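## Task

The liquid handler stopped after a failed tip pickup (log: TIP PICKUP FAILED AT D5, CHECK RACK; panel strip 'TIP PICKUP FAILED D5' is lit). The run record shows what was loaded, not how things sit now: D1 open 96-well plate R33 with samples, D2 empty, D3 open 12-trough reservoir C51, D4 empty, D5 200 uL tip rack with cover off. A cover was left on the D5 rack: put it into WASTE. The D5 rack must finish uncovered, seated and lying flat within the locators, with well A1 at the corner engraved 'A1'. Never carry labware or a cover in the gripper above a reservoir or an open plate, or the task fails. Every other item and cover on D1 to D5 and on SHELF must be left as it was. When finished, release and move clear (contact with RESUME or its box is fine), then press RESUME; the job ends when it goes down. Pressing RESUME fails the task if a cover is on the D5 rack, the rack is missing from D5, or any item on D1 to D5 is not seated. If something you were required to change is still wrong, pressing RESUME is worse than leaving it unpressed.

## Robot and tools

ROBOT. One six-joint arm (big_yam) with a two-finger parallel gripper. Joints from base outward: waist (-2.880 to 2.880 rad), shoulder (0.000 to 3.142), elbow (0.000 to 3.019), wrist pitch (-1.693 to 1.571), wrist yaw (-1.571 to 1.571), wrist roll (-2.094 to 2.094). The fingers extend along the gripper's +z axis and close along its y axis. end_effector_position is the point between the finger pads, roughly 1 cm short of the fingertips. The mounting block or post under the base is treated as part of the arm by the clearance check.

FRAME. All poses are in the scene frame: origin on the table top under the arm's base, +z up, +y to the left when looking along +x. The base may be slightly tilted. The reported hand position can be off, more so at long reach, and motions often finish a centimetre or more from the command, usually low.

STATIONS. D1 to D5 are deck positions in a row, D1 on the left as seen from the base. SHELF holds labware, WASTE is a loose bin that must stay upright with nothing sticking out over its rim (an item may be lowered to the rim and released to fall in). RG is a spare nest for regripping. RESUME is a key on its own box; press it by pushing horizontally straight into the box until it latches. Plates and racks carry ID labels on the short end near column 1 and on the long side near row H; A1 is at the labelled end, in the corner opposite the labelled side. Racks also show their size (200 or 1000).

execute_actions(actions). A list of actions run in sequence. Each action is a table of up to 15 rows; each row lasts one control step (1/30 s), and if fewer than 15 rows are given the last is repeated. A row is 8 numbers: x, y, z (absolute target position in metres, scene frame), qw, qx, qy, qz (absolute target orientation, w first, scene frame), opening. Opening runs -1 (closed) to +1 (fully open, 0.094 m). There is one arm, so one row per step. An action is refused if its target lies more than 0.6 m from the gripper's position at that action's start along any gripper axis; if the first action fails this, or any action is malformed, nothing runs. Repeat the wanted quaternion in every row rather than copying the drifted reported one. An empty list just returns state and images. Each step, the command is clipped to within 70 mm and 16 degrees of the measured pose, and position wins over orientation when both cannot be met; after an action the arm goes no further than the last clipped pose, so far targets need further actions. Moves of a few mm may not register.

move(target, speed, blocking). target is one 8-number row as above (absolute pose plus opening). The gripper follows a straight path there lasting 0.5 to 10 s (cut off at 10 s), turning the short way. speed is path top speed in m/s, 0.002 to 0.5, default 0.25; rotation is capped at twice that in rad/s. The opening is applied at the start. The path ignores obstacles; faster contact and targets deeper past contact push harder. The result adds a move: line with the ending (done, off_target, moving, held, fault) and active limits (paced = pose clipped; held = a check blocked steps, after which the arm may suddenly go faster), plus distance to target. blocking=false returns after 0.5 s while motion continues; other motion commands are refused until wait or stop shows it ended.

wait(seconds): 0 to 10 s, arm holds its last command; returns early if a running move ends. stop(): brakes a running move (needs room; fingers keep moving). zoom_image(camera, region): camera is cam_head_left, cam_head_right or cam_wrist; region [x0, y0, x1, y1] in image pixels, at most 504 by 504, origin top-left. read_manual(section): only "licences". finished_scene(scene): ends scene 1 or 2 irreversibly and reports success.

RESULTS. State gives end_effector_position and end_effector_quat_wxyz. Joint positions and velocities list the six joints (rad, rad/s) then finger gap (m, m/s). Hand target is where the controller is now steering. grip_measured is the finger opening on the command scale; readings may be off by about 1 mm consistently. To hold something, command about 0.03 below grip_measured (less for a lighter grip); pad force tops out near 50 to 62 N, less on parts under about 2 mm thick. A "pose unreachable" line means the clearance check altered or blocked the command. Joint torques are raw drive outputs with offsets and noise. MOTOR HOT appears from 85 °C; at 100 °C an OVER-TEMPERATURE FAULT drops the arm, so avoid long loaded holds. FAULT lines mark stops. Cameras are 672x504; calibration is given per camera.

AVOID. Carrying anything over an open plate or reservoir, knocking items off the table, tipping WASTE, drops, slips, slams and hard pushes. Loose objects may occasionally be nudged by outside forces; recheck before finishing.

Each tool is called as name(argument=value, ...), one argument or row to a line, values as JSON.

## Session

execute_actions(
  actions=[],
)

Scene clock: 0.00 s.
end_effector_position=(+0.1007, +0.2864, +0.3174) grip_measured=+1.000 end_effector_quat_wxyz=(-0.178, -0.063, +0.963, +0.190)
Joint positions: [ 1.354  1.676  0.847 -0.977  0.132  1.338  0.094]
Joint velocities: [-0.015 -0.005 -0.007  0.002  0.051 -0.007  0.   ]
Joint torques (N m, as the arm reports them, + toward a larger angle): no reading
Motor temperatures (°C, as the motors report them): [27 26 30 24 27 26]
Hand target: +0.106, +0.293, +0.324; -0.178, -0.059, +0.962, +0.198
camera_calibration (this result's frames):
cam_wrist: T_world_to_cam=[[0.0527634, -0.918567, -0.391728, 0.384635], [-0.535041, -0.357222, 0.765587, -0.0774947], [-0.843177, 0.169196, -0.510319, 0.325185], [0, 0, 0, 1]] pos_world=[0.212431, 0.27061, 0.37595]

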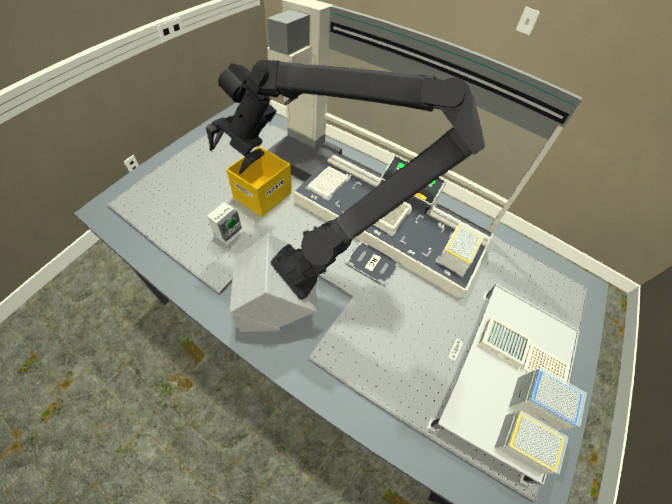

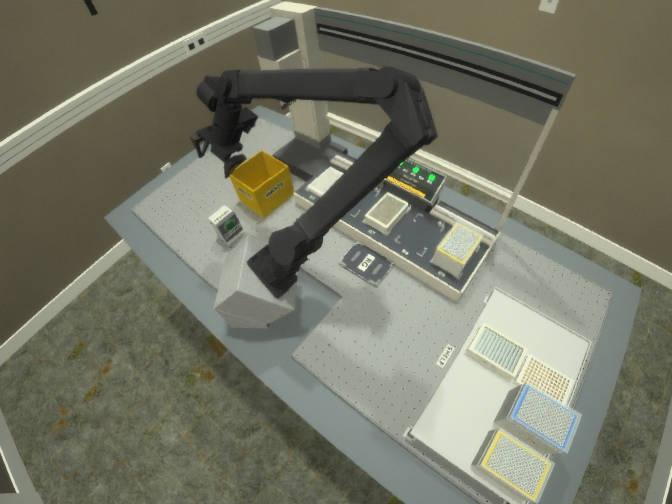

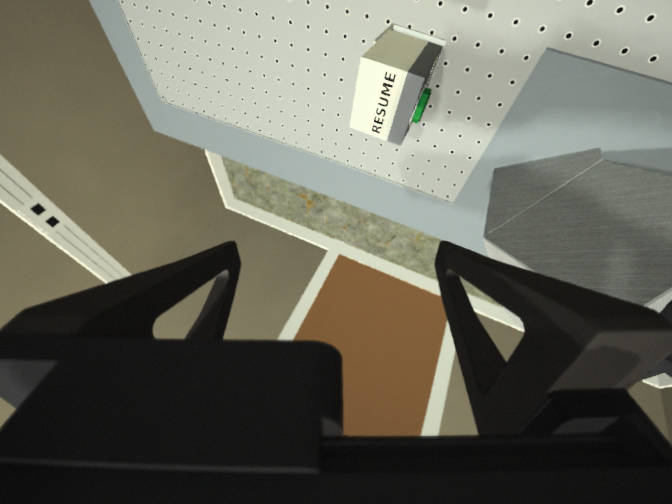

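move(
  target=[0.25,0.33,0.24,0,0,1,0,1],
)

move(
  target=[0.40,0.0,0.18,0,0,1,0,1],
)

move(
  target=[0.41,-0.335,0.185,0,0,1,0,1],
  speed=0.2,
)

Scene clock: 5.73 s.
end_effector_position=(+0.2352, +0.3170, +0.2343) grip_measured=+1.000 end_effector_quat_wxyz=(+0.002, -0.017, +1.000, -0.000)
Joint positions: [ 1.144  1.993  1.101 -1.153  0.648  1.34   0.094]
Joint velocities: [-0.015 -0.024 -0.002 -0.012 -0.081 -0.081  0.   ]
Joint torques (N m, as the arm reports them, + toward a larger angle): [ 8.57 -8.36 10.08 -0.27  0.33  0.14]
Motor temperatures (°C, as the motors report them): [28 26 31 24 27 26]
Hand target: +0.248, +0.328, +0.238; +0.001, +0.002, +1.000, +0.005
Off the commanded pose: 0.021 m, 2 deg.
move: off_target
camera_calibration (this result's frames):
cam_wrist: T_world_to_cam=[[0.0333304, -0.99944, -0.00289877, 0.312191], [-0.811328, -0.0287505, 0.583884, 0.0724353], [-0.583641, -0.0171093, -0.811832, 0.459655], [0, 0, 0, 1]] pos_world=[0.316637, 0.321963, 0.331773]

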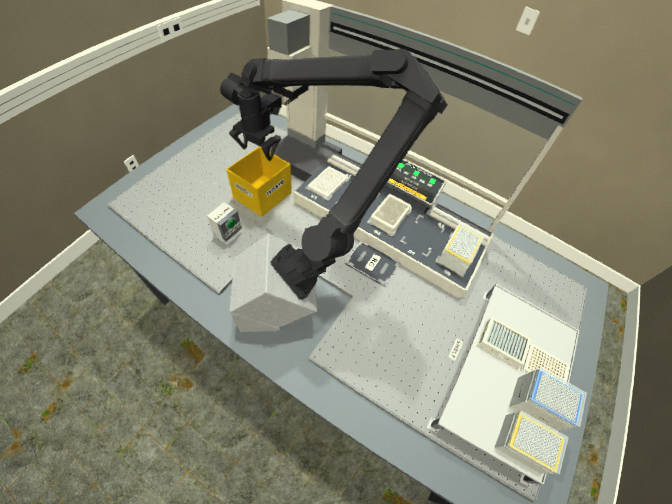

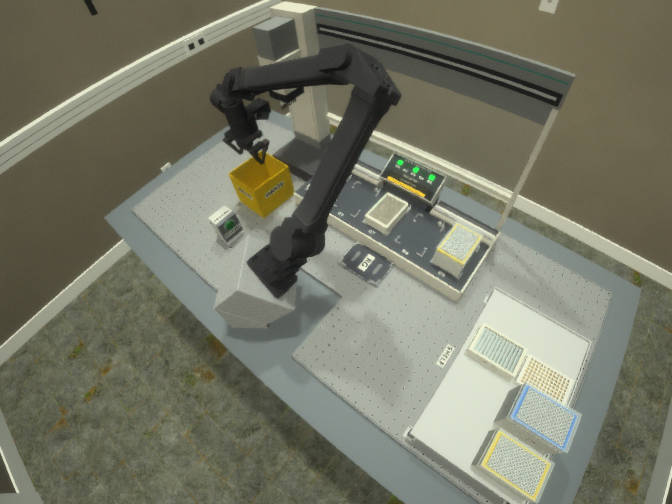

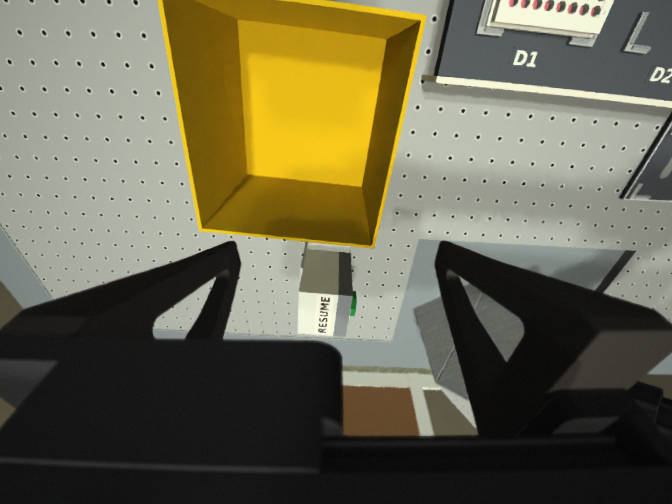

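Scene clock: 7.87 s.
end_effector_position=(+0.3949, +0.0044, +0.1832) grip_measured=+1.000 end_effector_quat_wxyz=(-0.003, +0.001, +1.000, +0.006)
Joint positions: [ 0.434  1.209  0.826 -1.03   0.753  0.441  0.094]
Joint velocities: [-0.005 -0.024  0.012  0.002  0.037 -0.066  0.   ]
Joint torques (N m, as the arm reports them, + toward a larger angle): [ 5.21 -5.97  6.08  0.43 -0.03 -0.16]
Motor temperatures (°C, as the motors report them): [28 26 31 24 27 26]
Hand target: +0.397, +0.004, +0.182; -0.001, -0.001, +1.000, +0.007
Off the commanded pose: 0.007 m, 1 deg.
move: done
camera_calibration (this result's frames):
cam_wrist: T_world_to_cam=[[-0.00159533, -0.999894, -0.0144787, 0.0102377], [-0.805473, -0.00729567, 0.592588, 0.218793], [-0.59263, 0.0126076, -0.805376, 0.508248], [0, 0, 0, 1]] pos_world=[0.477451, 0.0054251, 0.279824]

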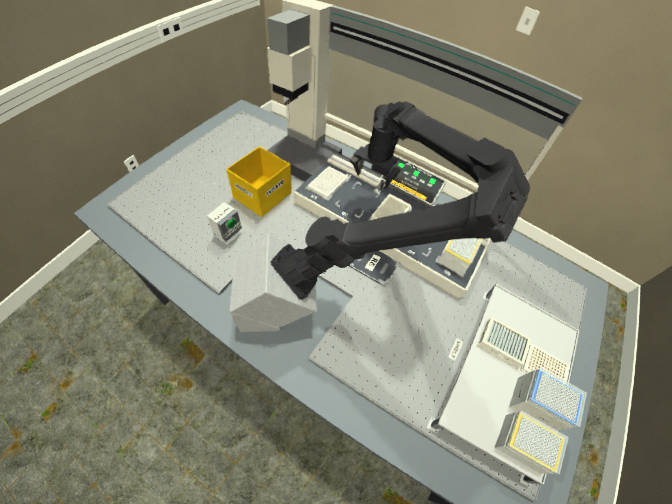

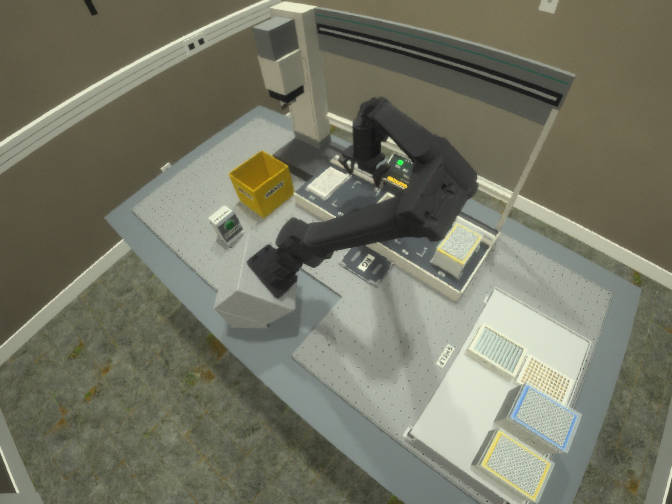

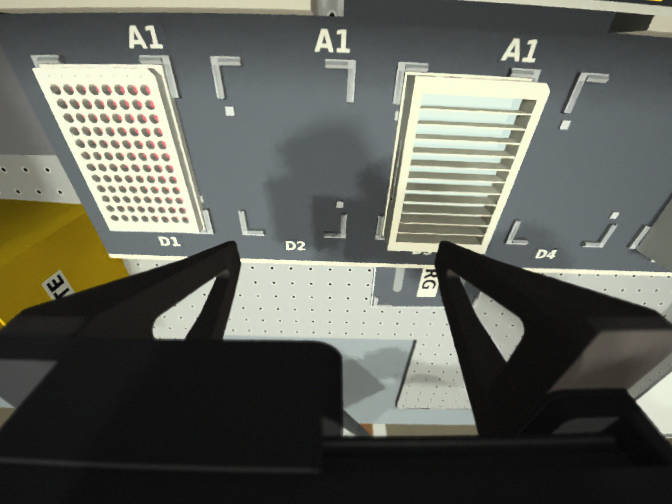

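Scene clock: 10.17 s.
end_effector_position=(+0.3983, -0.3237, +0.1825) grip_measured=+1.000 end_effector_quat_wxyz=(-0.002, +0.007, +1.000, +0.010)
Joint positions: [-0.533  0.895  1.061 -1.023  0.29  -0.563  0.094]
Joint velocities: [ 0.005 -0.005 -0.007 -0.007  0.007 -0.095  0.   ]
Joint torques (N m, as the arm reports them, + toward a larger angle): [  1.23 -10.79  10.29   0.15  -0.16  -0.17]
Motor temperatures (°C, as the motors report them): [28 26 31 24 27 26]
Hand target: +0.410, -0.334, +0.185; +0.004, +0.003, +1.000, +0.006
Off the commanded pose: 0.016 m, 1 deg.
move: off_target
camera_calibration (this result's frames):
cam_wrist: T_world_to_cam=[[-0.0141607, -0.999618, -0.023751, -0.310998], [-0.806555, -0.00262017, 0.591154, 0.221733], [-0.59099, 0.0275276, -0.806209, 0.518201], [0, 0, 0, 1]] pos_world=[0.480688, -0.324563, 0.279313]

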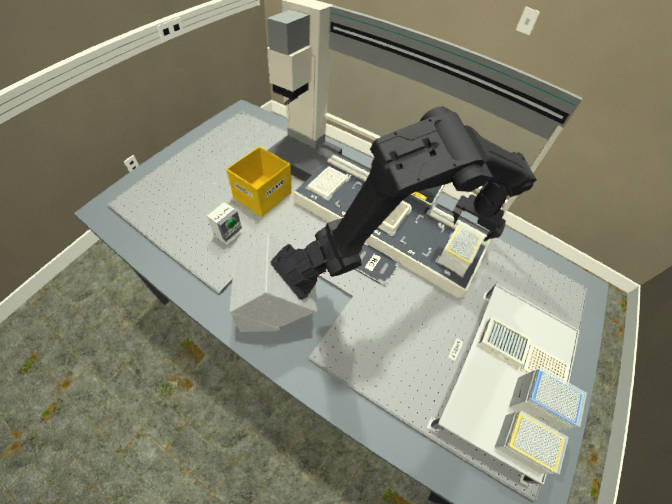

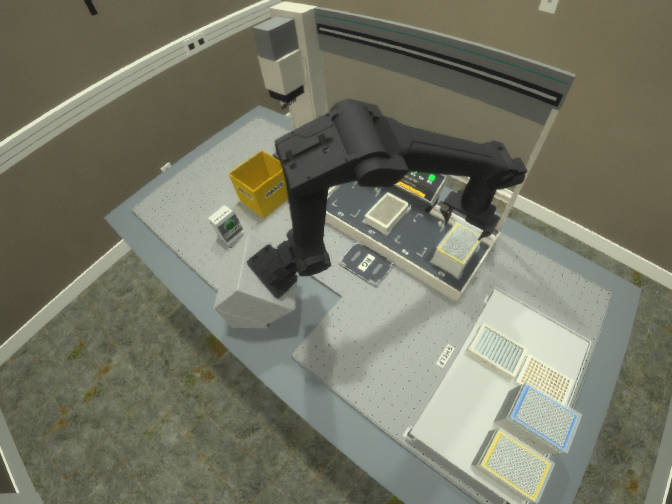

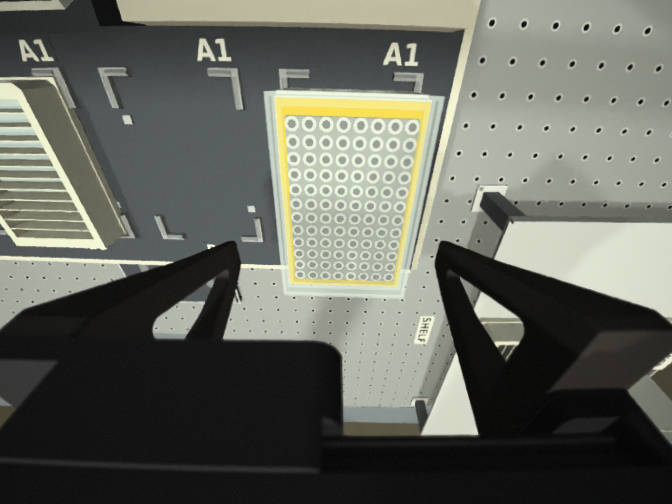

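move(
  target=[0.385,-0.326,0.14,0,0.02,1,0,1],
  speed=0.08,
)

zoom_image(
  camera="cam_head_right",
  region=[400,200,520,300],
)

Scene clock: 14.40 s.
end_effector_position=(+0.3885, -0.3294, +0.1548) grip_measured=+1.000 end_effector_quat_wxyz=(+0.013, +0.027, +1.000, -0.006)
Joint positions: [-0.593  0.896  0.985 -0.889  0.258 -0.581  0.094]
Joint velocities: [0.005 0.005 0.002 0.002 0.007 0.051 0.   ]
Joint torques (N m, as the arm reports them, + toward a larger angle): [  0.61 -10.82   6.32   0.52  -0.14  -0.15]
Motor temperatures (°C, as the motors report them): [28 26 32 24 27 26]
Hand target: +0.383, -0.326, +0.141; +0.000, +0.020, +1.000, +0.001
Off the commanded pose: 0.016 m, 2 deg.
move: off_target
camera_calibration (this result's frames):
cam_wrist: T_world_to_cam=[[-0.0543093, -0.998499, 0.00707287, -0.306336], [-0.822869, 0.0487669, 0.566134, 0.257372], [-0.56563, 0.0249263, -0.824283, 0.482322], [0, 0, 0, 1]] pos_world=[0.467962, -0.33045, 0.254029]

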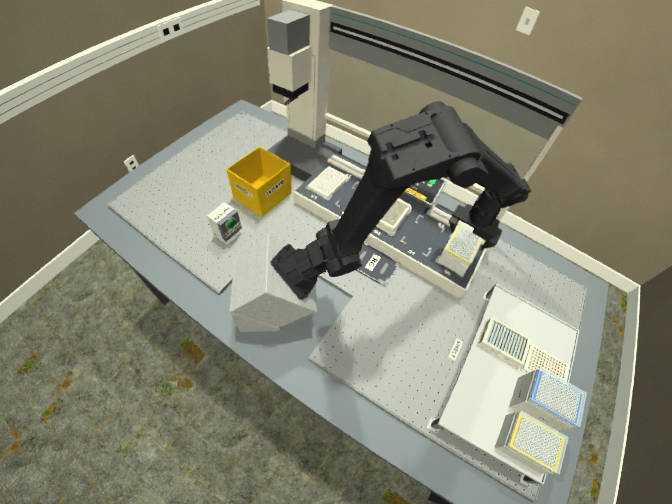

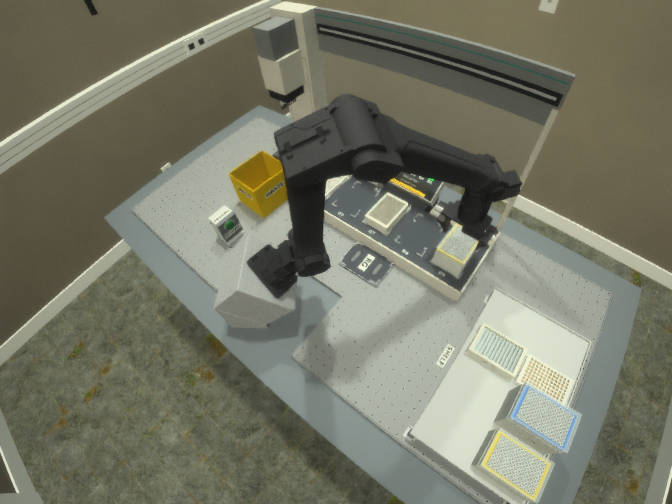

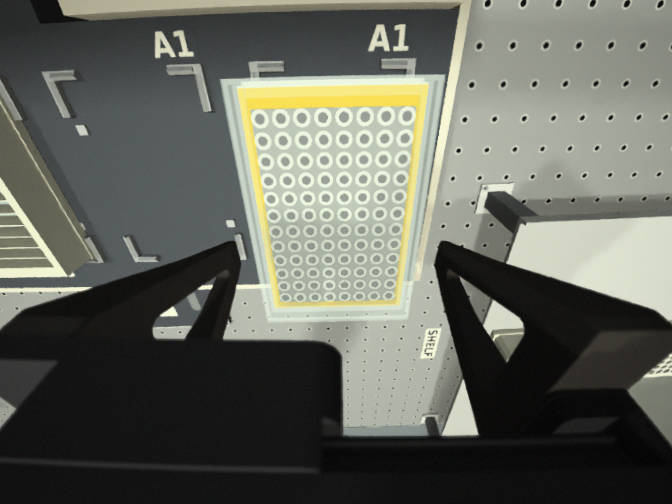

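Region (400, 200, 520, 300) of cam_head_right's 672x504 image, scaled by 4.200, with more detail than that image has.

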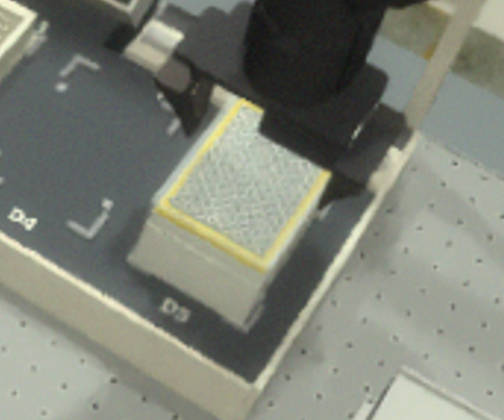

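execute_actions(
  actions=[
    [[0.386,-0.326,0.138,0,0.016,1,0,1],[0.387,-0.3255,0.136,-0.002,0.014,1,0,1],[0.388,-0.325,0.134,-0.004,0.012,1,0.002,1],[0.389,-0.325,0.132,-0.006,0.012,1,0.003,1],[0.390,-0.325,0.13,-0.008,0.012,1,0.004,1],[0.391,-0.325,0.128,-0.01,0.012,1,0.004,1],[0.392,-0.325,0.126,-0.01,0.012,1,0.004,1],[0.393,-0.325,0.124,-0.01,0.012,1,0.004,1],[0.394,-0.325,0.122,-0.01,0.012,1,0.004,1],[0.395,-0.325,0.12,-0.01,0.012,1,0.004,1],[0.395,-0.325,0.118,-0.01,0.012,1,0.004,1],[0.395,-0.325,0.116,-0.01,0.012,1,0.004,1],[0.395,-0.325,0.114,-0.01,0.012,1,0.004,1],[0.395,-0.325,0.112,-0.01,0.012,1,0.004,1],[0.395,-0.325,0.11,-0.01,0.012,1,0.004,1]],
    [[0.395,-0.325,0.107,-0.01,0.012,1,0.004,1]],
  ],
)

Scene clock: 23.43 s.
end_effector_position=(+0.3965, -0.3248, +0.1183) grip_measured=+1.000 end_effector_quat_wxyz=(-0.002, +0.017, +1.000, +0.000)
Joint positions: [-0.594  0.99   0.985 -0.828  0.265 -0.593  0.094]
Joint velocities: [-0.005  0.005  0.007 -0.012 -0.007 -0.007  0.   ]
Joint torques (N m, as the arm reports them, + toward a larger angle): [  0.98 -11.59   6.71   0.45  -0.18  -0.17]
Motor temperatures (°C, as the motors report them): [27 26 31 24 27 26]
Hand target: +0.394, -0.325, +0.107; -0.010, +0.012, +1.000, +0.004
Off the commanded pose: 0.011 m, 1 deg.
camera_calibration (this result's frames):
cam_wrist: T_world_to_cam=[[-0.0343454, -0.999402, -0.00409215, -0.307917], [-0.806634, 0.0253029, 0.590509, 0.267426], [-0.590052, 0.0235822, -0.80702, 0.463838], [0, 0, 0, 1]] pos_world=[0.478829, -0.325437, 0.215149]

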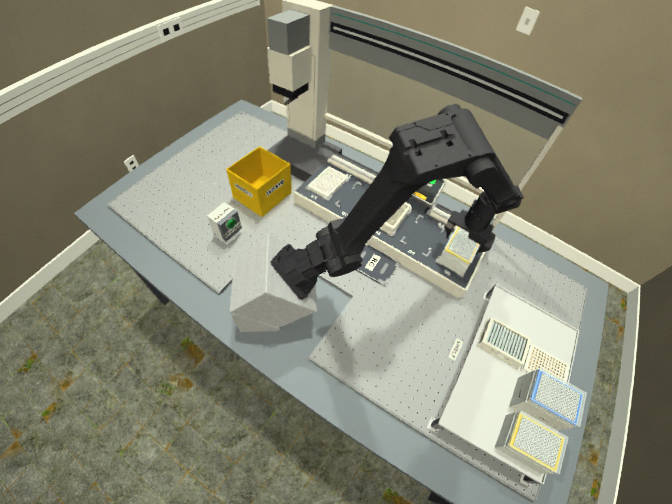

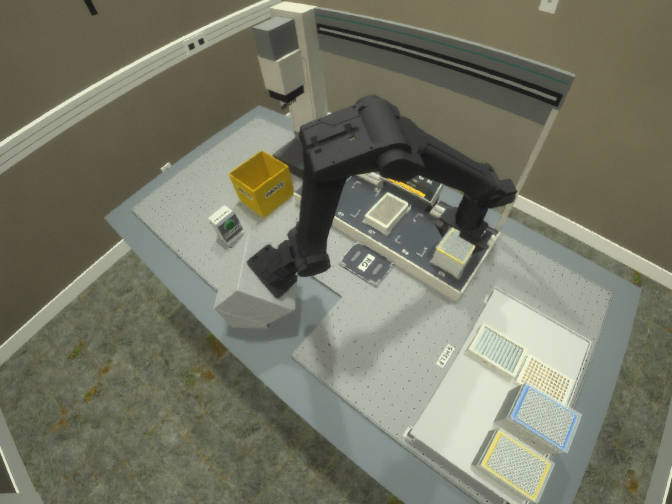

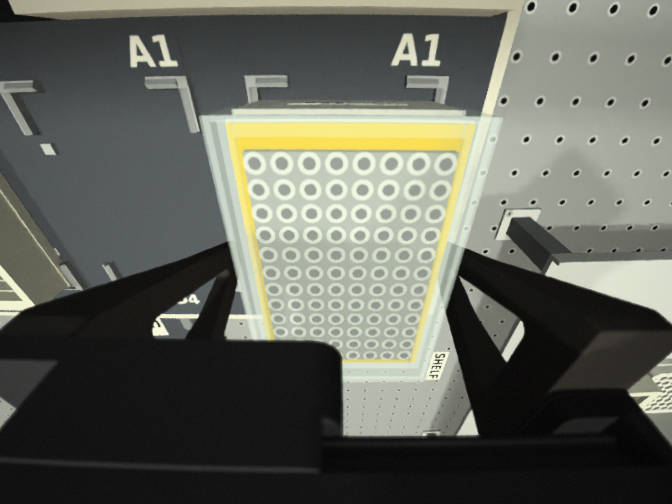

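execute_actions(
  actions=[
    [[0.395,-0.329,0.107,-0.01,0.012,1,0.004,0.9],[0.395,-0.329,0.107,-0.01,0.012,1,0.004,0.9],[0.395,-0.329,0.107,-0.01,0.012,1,0.004,0.85],[0.395,-0.329,0.107,-0.01,0.012,1,0.004,0.85],[0.395,-0.329,0.107,-0.01,0.012,1,0.004,0.76]],
    [[0.395,-0.329,0.107,-0.01,0.012,1,0.004,0.76]],
  ],
)

move(
  target=[0.405,-0.336,0.185,0,0.015,1,0,0.76],
  speed=0.06,
)

Scene clock: 30.07 s.
end_effector_position=(+0.3948, -0.3274, +0.1173) grip_measured=+0.835 end_effector_quat_wxyz=(-0.001, +0.018, +1.000, +0.001)
Joint positions: [-0.605  0.99   0.985 -0.825  0.257 -0.6    0.086]
Joint velocities: [ 0.005 -0.005 -0.002 -0.007 -0.037 -0.037  0.001]
Joint torques (N m, as the arm reports them, + toward a larger angle): [  1.14 -11.56   7.31   0.28  -0.12  -0.19]
Motor temperatures (°C, as the motors report them): [27 27 31 24 27 26]
Hand target: +0.394, -0.329, +0.107; -0.010, +0.012, +1.000, +0.004
Off the commanded pose: 0.010 m, 1 deg.
camera_calibration (this result's frames):
cam_wrist: T_world_to_cam=[[-0.0367238, -0.999315, -0.00448266, -0.309596], [-0.806813, 0.0270021, 0.59019, 0.267418], [-0.589665, 0.0252907, -0.807252, 0.462544], [0, 0, 0, 1]] pos_world=[0.477133, -0.328303, 0.214174]

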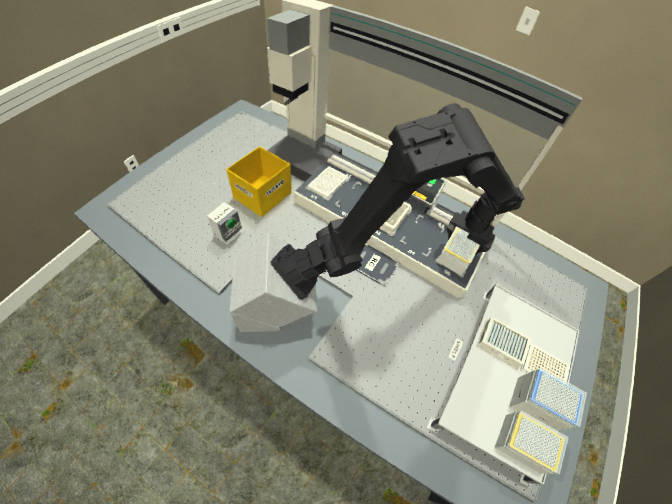

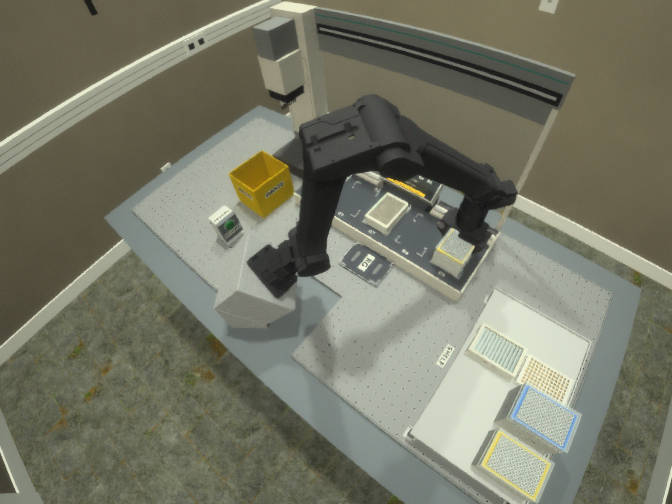

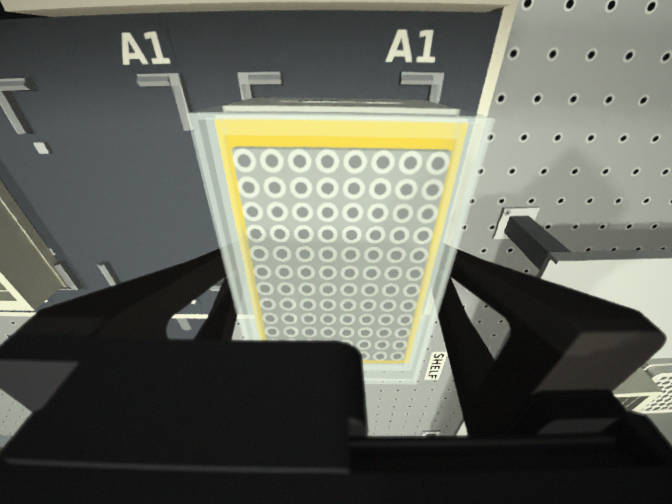

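Scene clock: 31.57 s.
end_effector_position=(+0.3906, -0.3231, +0.1664) grip_measured=+0.835 end_effector_quat_wxyz=(-0.021, +0.005, +1.000, +0.011)
Joint positions: [-0.553  0.921  1.046 -1.011  0.295 -0.574  0.086]
Joint velocities: [-0.005 -0.015  0.012 -0.017 -0.051  0.037 -0.001]
Joint torques (N m, as the arm reports them, + toward a larger angle): [  2.51 -14.45  10.54  -0.19   0.13   0.1 ]
Motor temperatures (°C, as the motors report them): [27 27 32 24 27 26]
Hand target: +0.406, -0.336, +0.185; +0.000, +0.015, +1.000, -0.000
Off the commanded pose: 0.027 m, 3 deg.
move: off_target
camera_calibration (this result's frames):
cam_wrist: T_world_to_cam=[[-0.00982764, -0.999625, -0.0255605, -0.312319], [-0.784163, -0.00815693, 0.620502, 0.209736], [-0.620478, 0.0261417, -0.783788, 0.507963], [0, 0, 0, 1]] pos_world=[0.476577, -0.32377, 0.260011]

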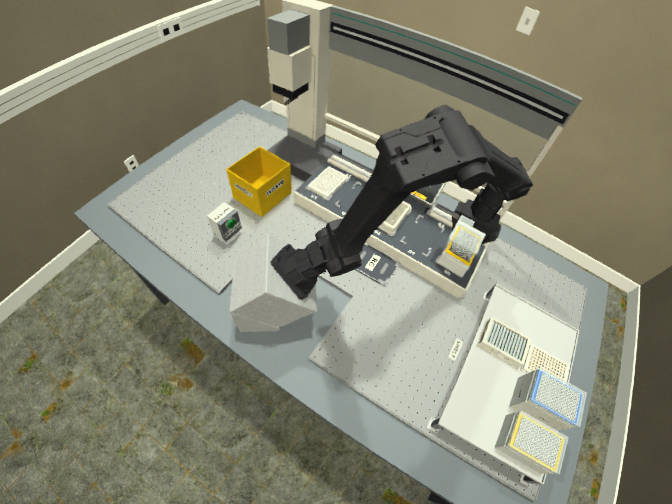

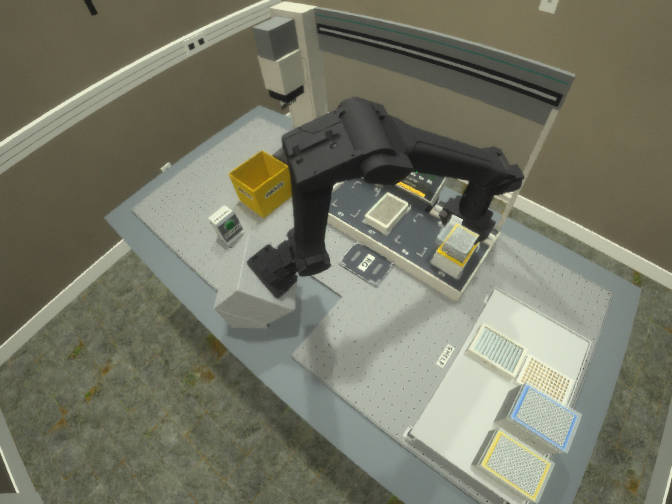

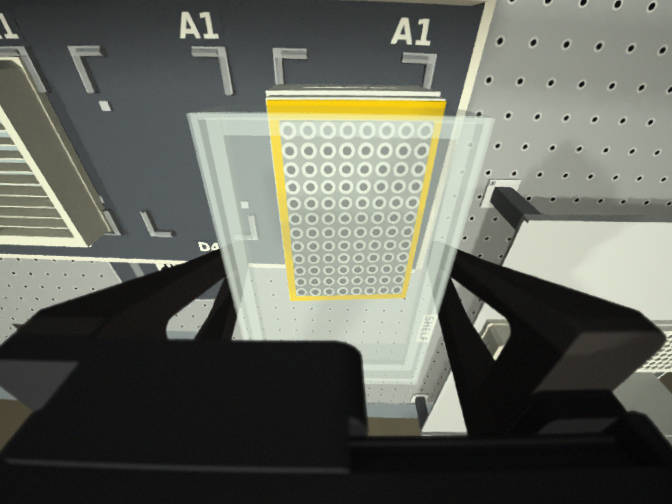

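move(
  target=[0.225,-0.322,0.175,0,0.015,1,0,0.76],
  speed=0.15,
)

move(
  target=[0.225,-0.32,0.078,0,0.015,1,0,0.76],
  speed=0.12,
)

zoom_image(
  camera="cam_head_right",
  region=[370,200,520,320],
)

Scene clock: 39.80 s.
end_effector_position=(+0.2277, -0.3232, +0.1795) grip_measured=+0.835 end_effector_quat_wxyz=(+0.003, +0.024, +1.000, +0.003)
Joint positions: [-1.105  0.555  0.719 -0.962 -0.101 -0.951  0.086]
Joint velocities: [-0.005 -0.005  0.022 -0.022  0.022 -0.007 -0.   ]
Joint torques (N m, as the arm reports them, + toward a larger angle): [-0.2  -8.23  6.78  0.45 -0.17 -0.14]
Motor temperatures (°C, as the motors report them): [27 27 32 24 27 26]
Hand target: +0.225, -0.321, +0.178; +0.003, +0.018, +1.000, +0.002
Off the commanded pose: 0.005 m, 1 deg.
move: done
camera_calibration (this result's frames):
cam_wrist: T_world_to_cam=[[-0.0477139, -0.998814, -0.00974531, -0.307629], [-0.811986, 0.0331034, 0.582737, 0.100259], [-0.581723, 0.0357178, -0.812602, 0.416644], [0, 0, 0, 1]] pos_world=[0.309102, -0.325464, 0.277144]

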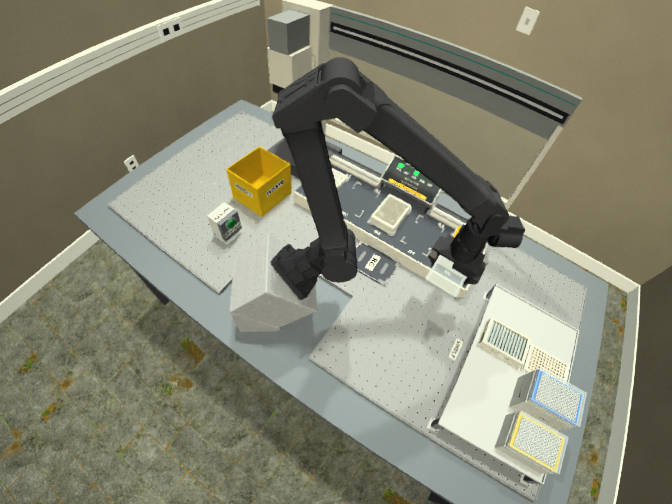

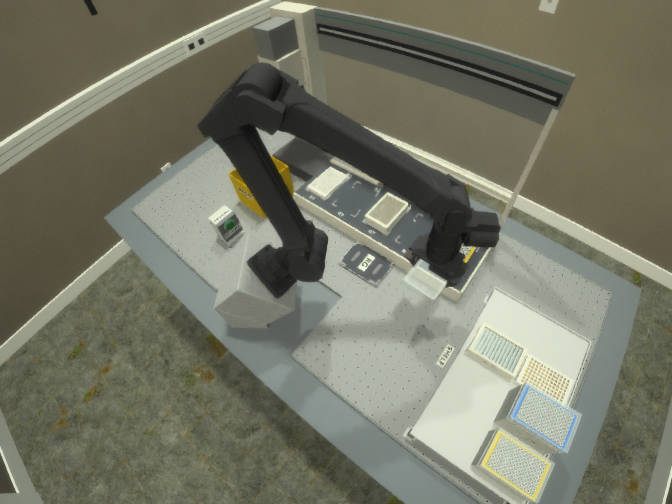

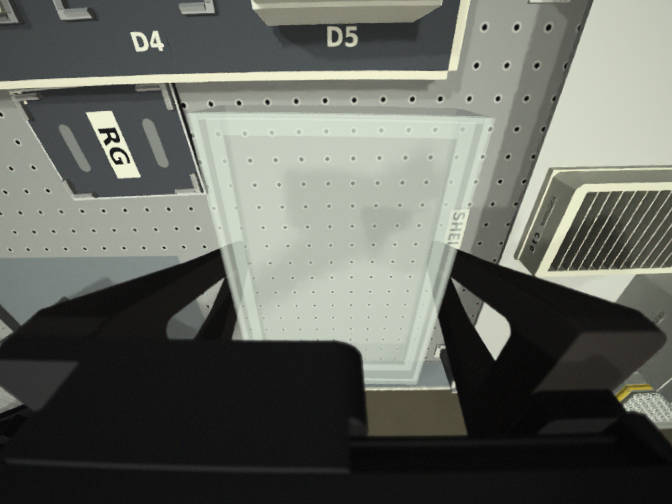

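Scene clock: 41.03 s.
end_effector_position=(+0.2233, -0.3243, +0.0851) grip_measured=+0.835 end_effector_quat_wxyz=(+0.001, +0.013, +1.000, -0.006)
Joint positions: [-1.076  0.774  0.605 -0.613 -0.066 -0.951  0.086]
Joint velocities: [-0.005 -0.015 -0.002 -0.012  0.022  0.081 -0.   ]
Joint torques (N m, as the arm reports them, + toward a larger angle): [ 0.79 -7.75  5.1   0.53  0.1   0.1 ]
Motor temperatures (°C, as the motors report them): [27 27 32 24 27 26]
Hand target: +0.223, -0.319, +0.079; -0.000, +0.015, +1.000, -0.000
Off the commanded pose: 0.008 m, 1 deg.
move: done
camera_calibration (this result's frames):
cam_wrist: T_world_to_cam=[[-0.0257649, -0.999625, 0.0092502, -0.316597], [-0.810264, 0.026302, 0.585475, 0.14887], [-0.585499, 0.00758962, -0.810638, 0.32896], [0, 0, 0, 1]] pos_world=[0.305073, -0.322891, 0.182436]

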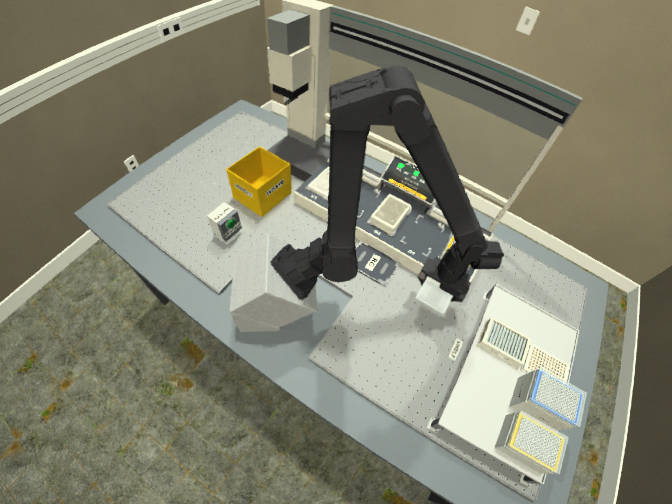

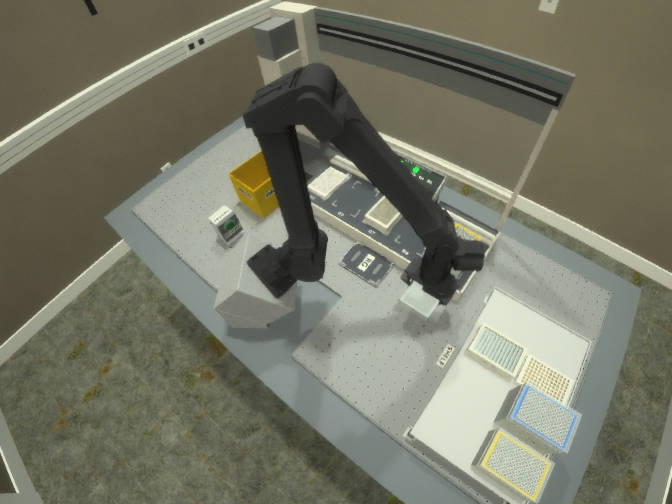

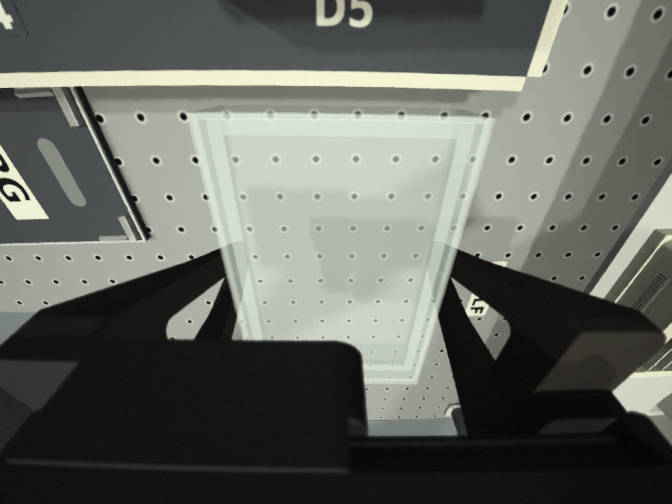

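Region (370, 200, 520, 320) of cam_head_right's 672x504 image, scaled by 3.360, with more detail than that image has; it fills the top 403 rows of this view, and the rest is white.

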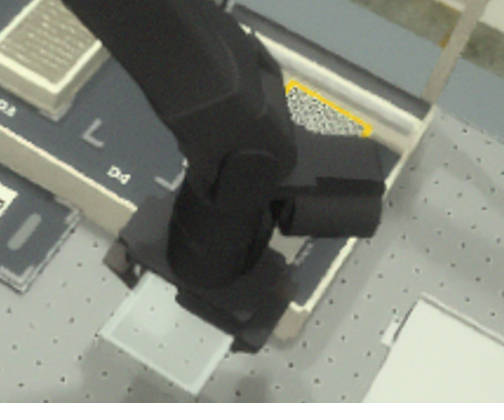

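move(
  target=[0.285,-0.332,0.096,0,0.015,1,0,0.76],
  speed=0.03,
)

Scene clock: 46.07 s.
end_effector_position=(+0.2694, -0.3203, +0.0914) grip_measured=+0.835 end_effector_quat_wxyz=(-0.009, +0.010, +1.000, +0.004)
Joint positions: [-0.907  0.823  0.698 -0.686  0.055 -0.836  0.086]
Joint velocities: [ 0.005 -0.005 -0.012 -0.017 -0.037  0.051 -0.001]
Joint torques (N m, as the arm reports them, + toward a larger angle): [ 1.37 -8.83  9.11 -0.22  0.01  0.11]
Motor temperatures (°C, as the motors report them): [27 27 32 24 27 26]
Hand target: +0.285, -0.332, +0.095; -0.001, +0.014, +1.000, -0.000
Off the commanded pose: 0.020 m, 1 deg.
move: off_target
camera_calibration (this result's frames):
cam_wrist: T_world_to_cam=[[-0.0211221, -0.999716, -0.0110552, -0.310931], [-0.797954, 0.0101951, 0.602633, 0.172414], [-0.602349, 0.0215504, -0.797942, 0.36884], [0, 0, 0, 1]] pos_world=[0.353181, -0.320549, 0.186973]

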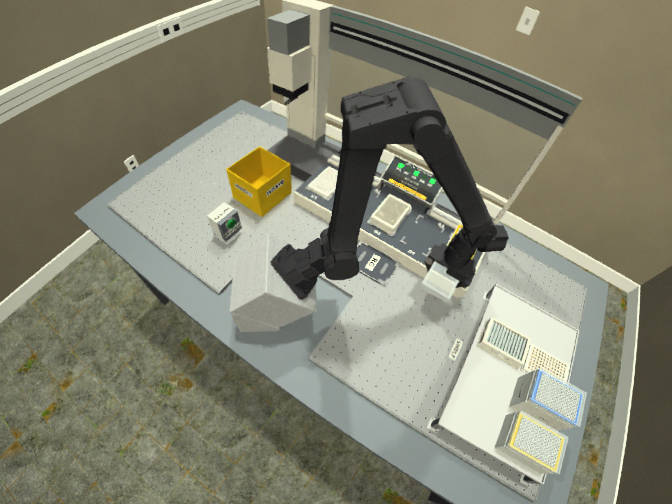

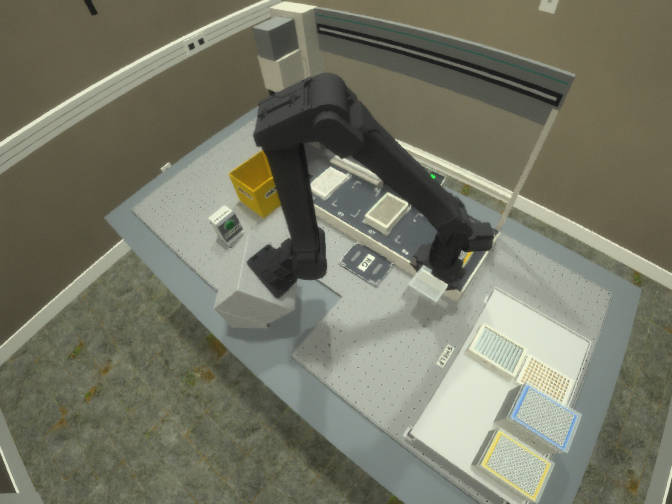

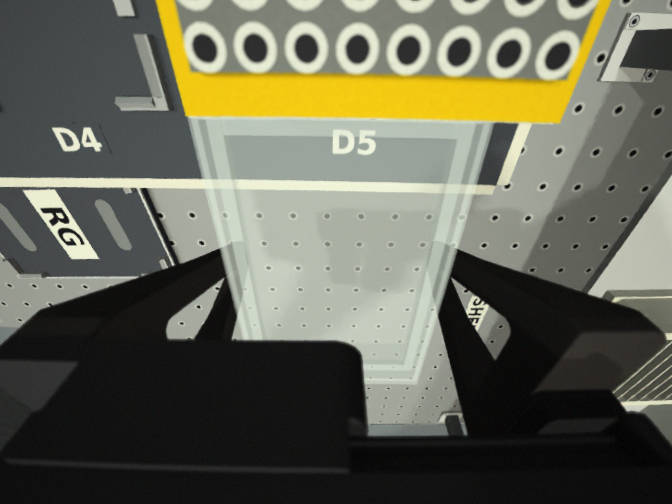

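execute_actions(
  actions=[
    [[0.286,-0.332,0.095,0,0.015,1,0,0.76],[0.2868,-0.332,0.095,0,0.015,1,0,0.76],[0.2876,-0.332,0.095,0,0.015,1,0,0.76],[0.2884,-0.3325,0.095,0,0.015,1,0,0.76],[0.2892,-0.3325,0.095,0,0.015,1,0,0.76],[0.29,-0.333,0.095,0,0.015,1,0,0.76],[0.2908,-0.333,0.095,0,0.015,1,0,0.76],[0.2916,-0.333,0.095,0,0.015,1,0,0.76],[0.2924,-0.333,0.095,0,0.015,1,0,0.76],[0.2932,-0.333,0.095,0,0.015,1,0,0.76],[0.294,-0.333,0.095,0,0.015,1,0,0.76],[0.2948,-0.333,0.095,0,0.015,1,0,0.76],[0.2956,-0.333,0.095,0,0.015,1,0,0.76],[0.2964,-0.333,0.095,0,0.015,1,0,0.76],[0.2972,-0.333,0.095,0,0.015,1,0,0.76]],
    [[0.298,-0.333,0.095,0,0.015,1,0,0.76],[0.299,-0.333,0.095,0,0.015,1,0,0.76],[0.30,-0.333,0.095,0,0.015,1,0,0.76]],
  ],
)

Scene clock: 51.50 s.
end_effector_position=(+0.2696, -0.3190, +0.0911) grip_measured=+0.835 end_effector_quat_wxyz=(-0.025, +0.015, +1.000, +0.004)
Joint positions: [-0.887  0.834  0.71  -0.709  0.092 -0.81   0.086]
Joint velocities: [ 0.005 -0.005  0.007 -0.007  0.022 -0.022  0.   ]
Joint torques (N m, as the arm reports them, + toward a larger angle): [ 2.75 -8.17 10.1   0.42 -0.58  0.18]
Motor temperatures (°C, as the motors report them): [27 27 32 24 27 26]
Hand target: +0.299, -0.332, +0.096; +0.000, +0.015, +1.000, +0.000
Off the commanded pose: 0.034 m, 3 deg.
camera_calibration (this result's frames):
cam_wrist: T_world_to_cam=[[-0.0303179, -0.999481, -0.010874, -0.30708], [-0.778219, 0.0167763, 0.627769, 0.167169], [-0.627261, 0.027495, -0.778324, 0.375538], [0, 0, 0, 1]] pos_world=[0.356344, -0.320051, 0.184007]

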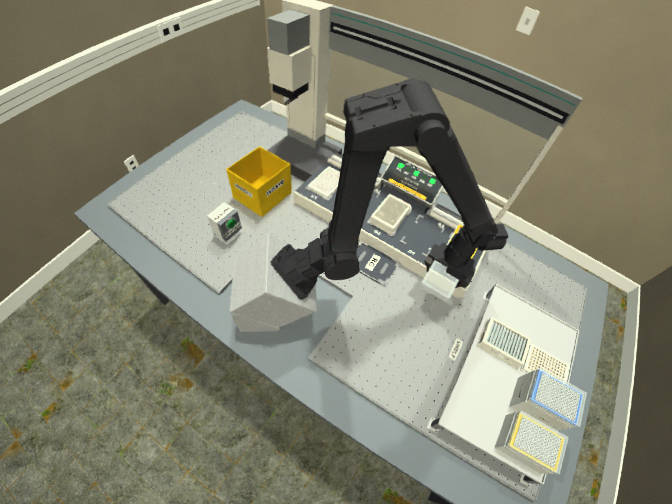

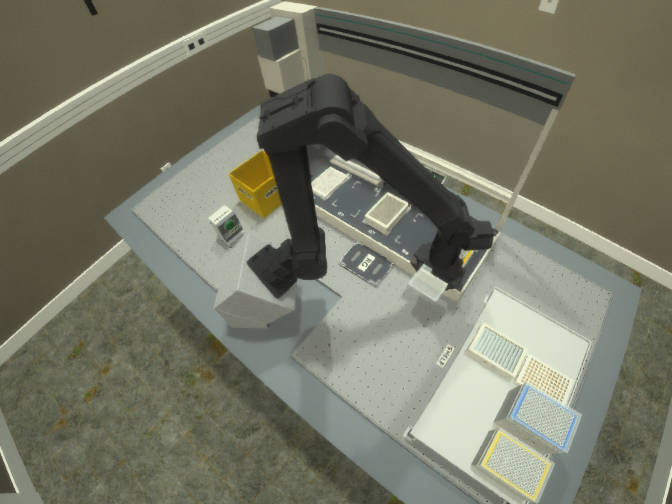

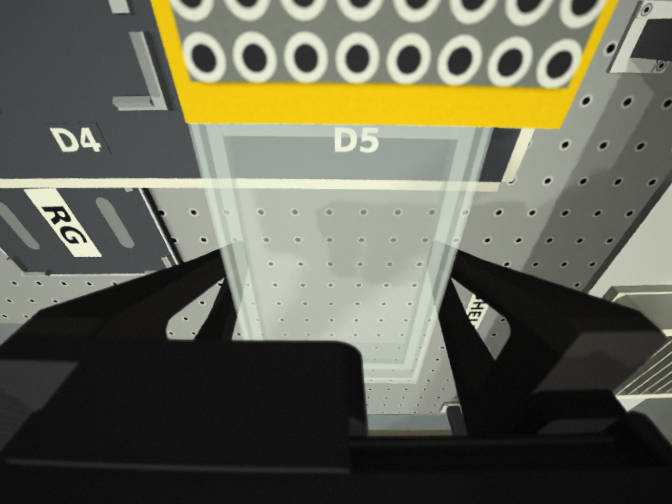

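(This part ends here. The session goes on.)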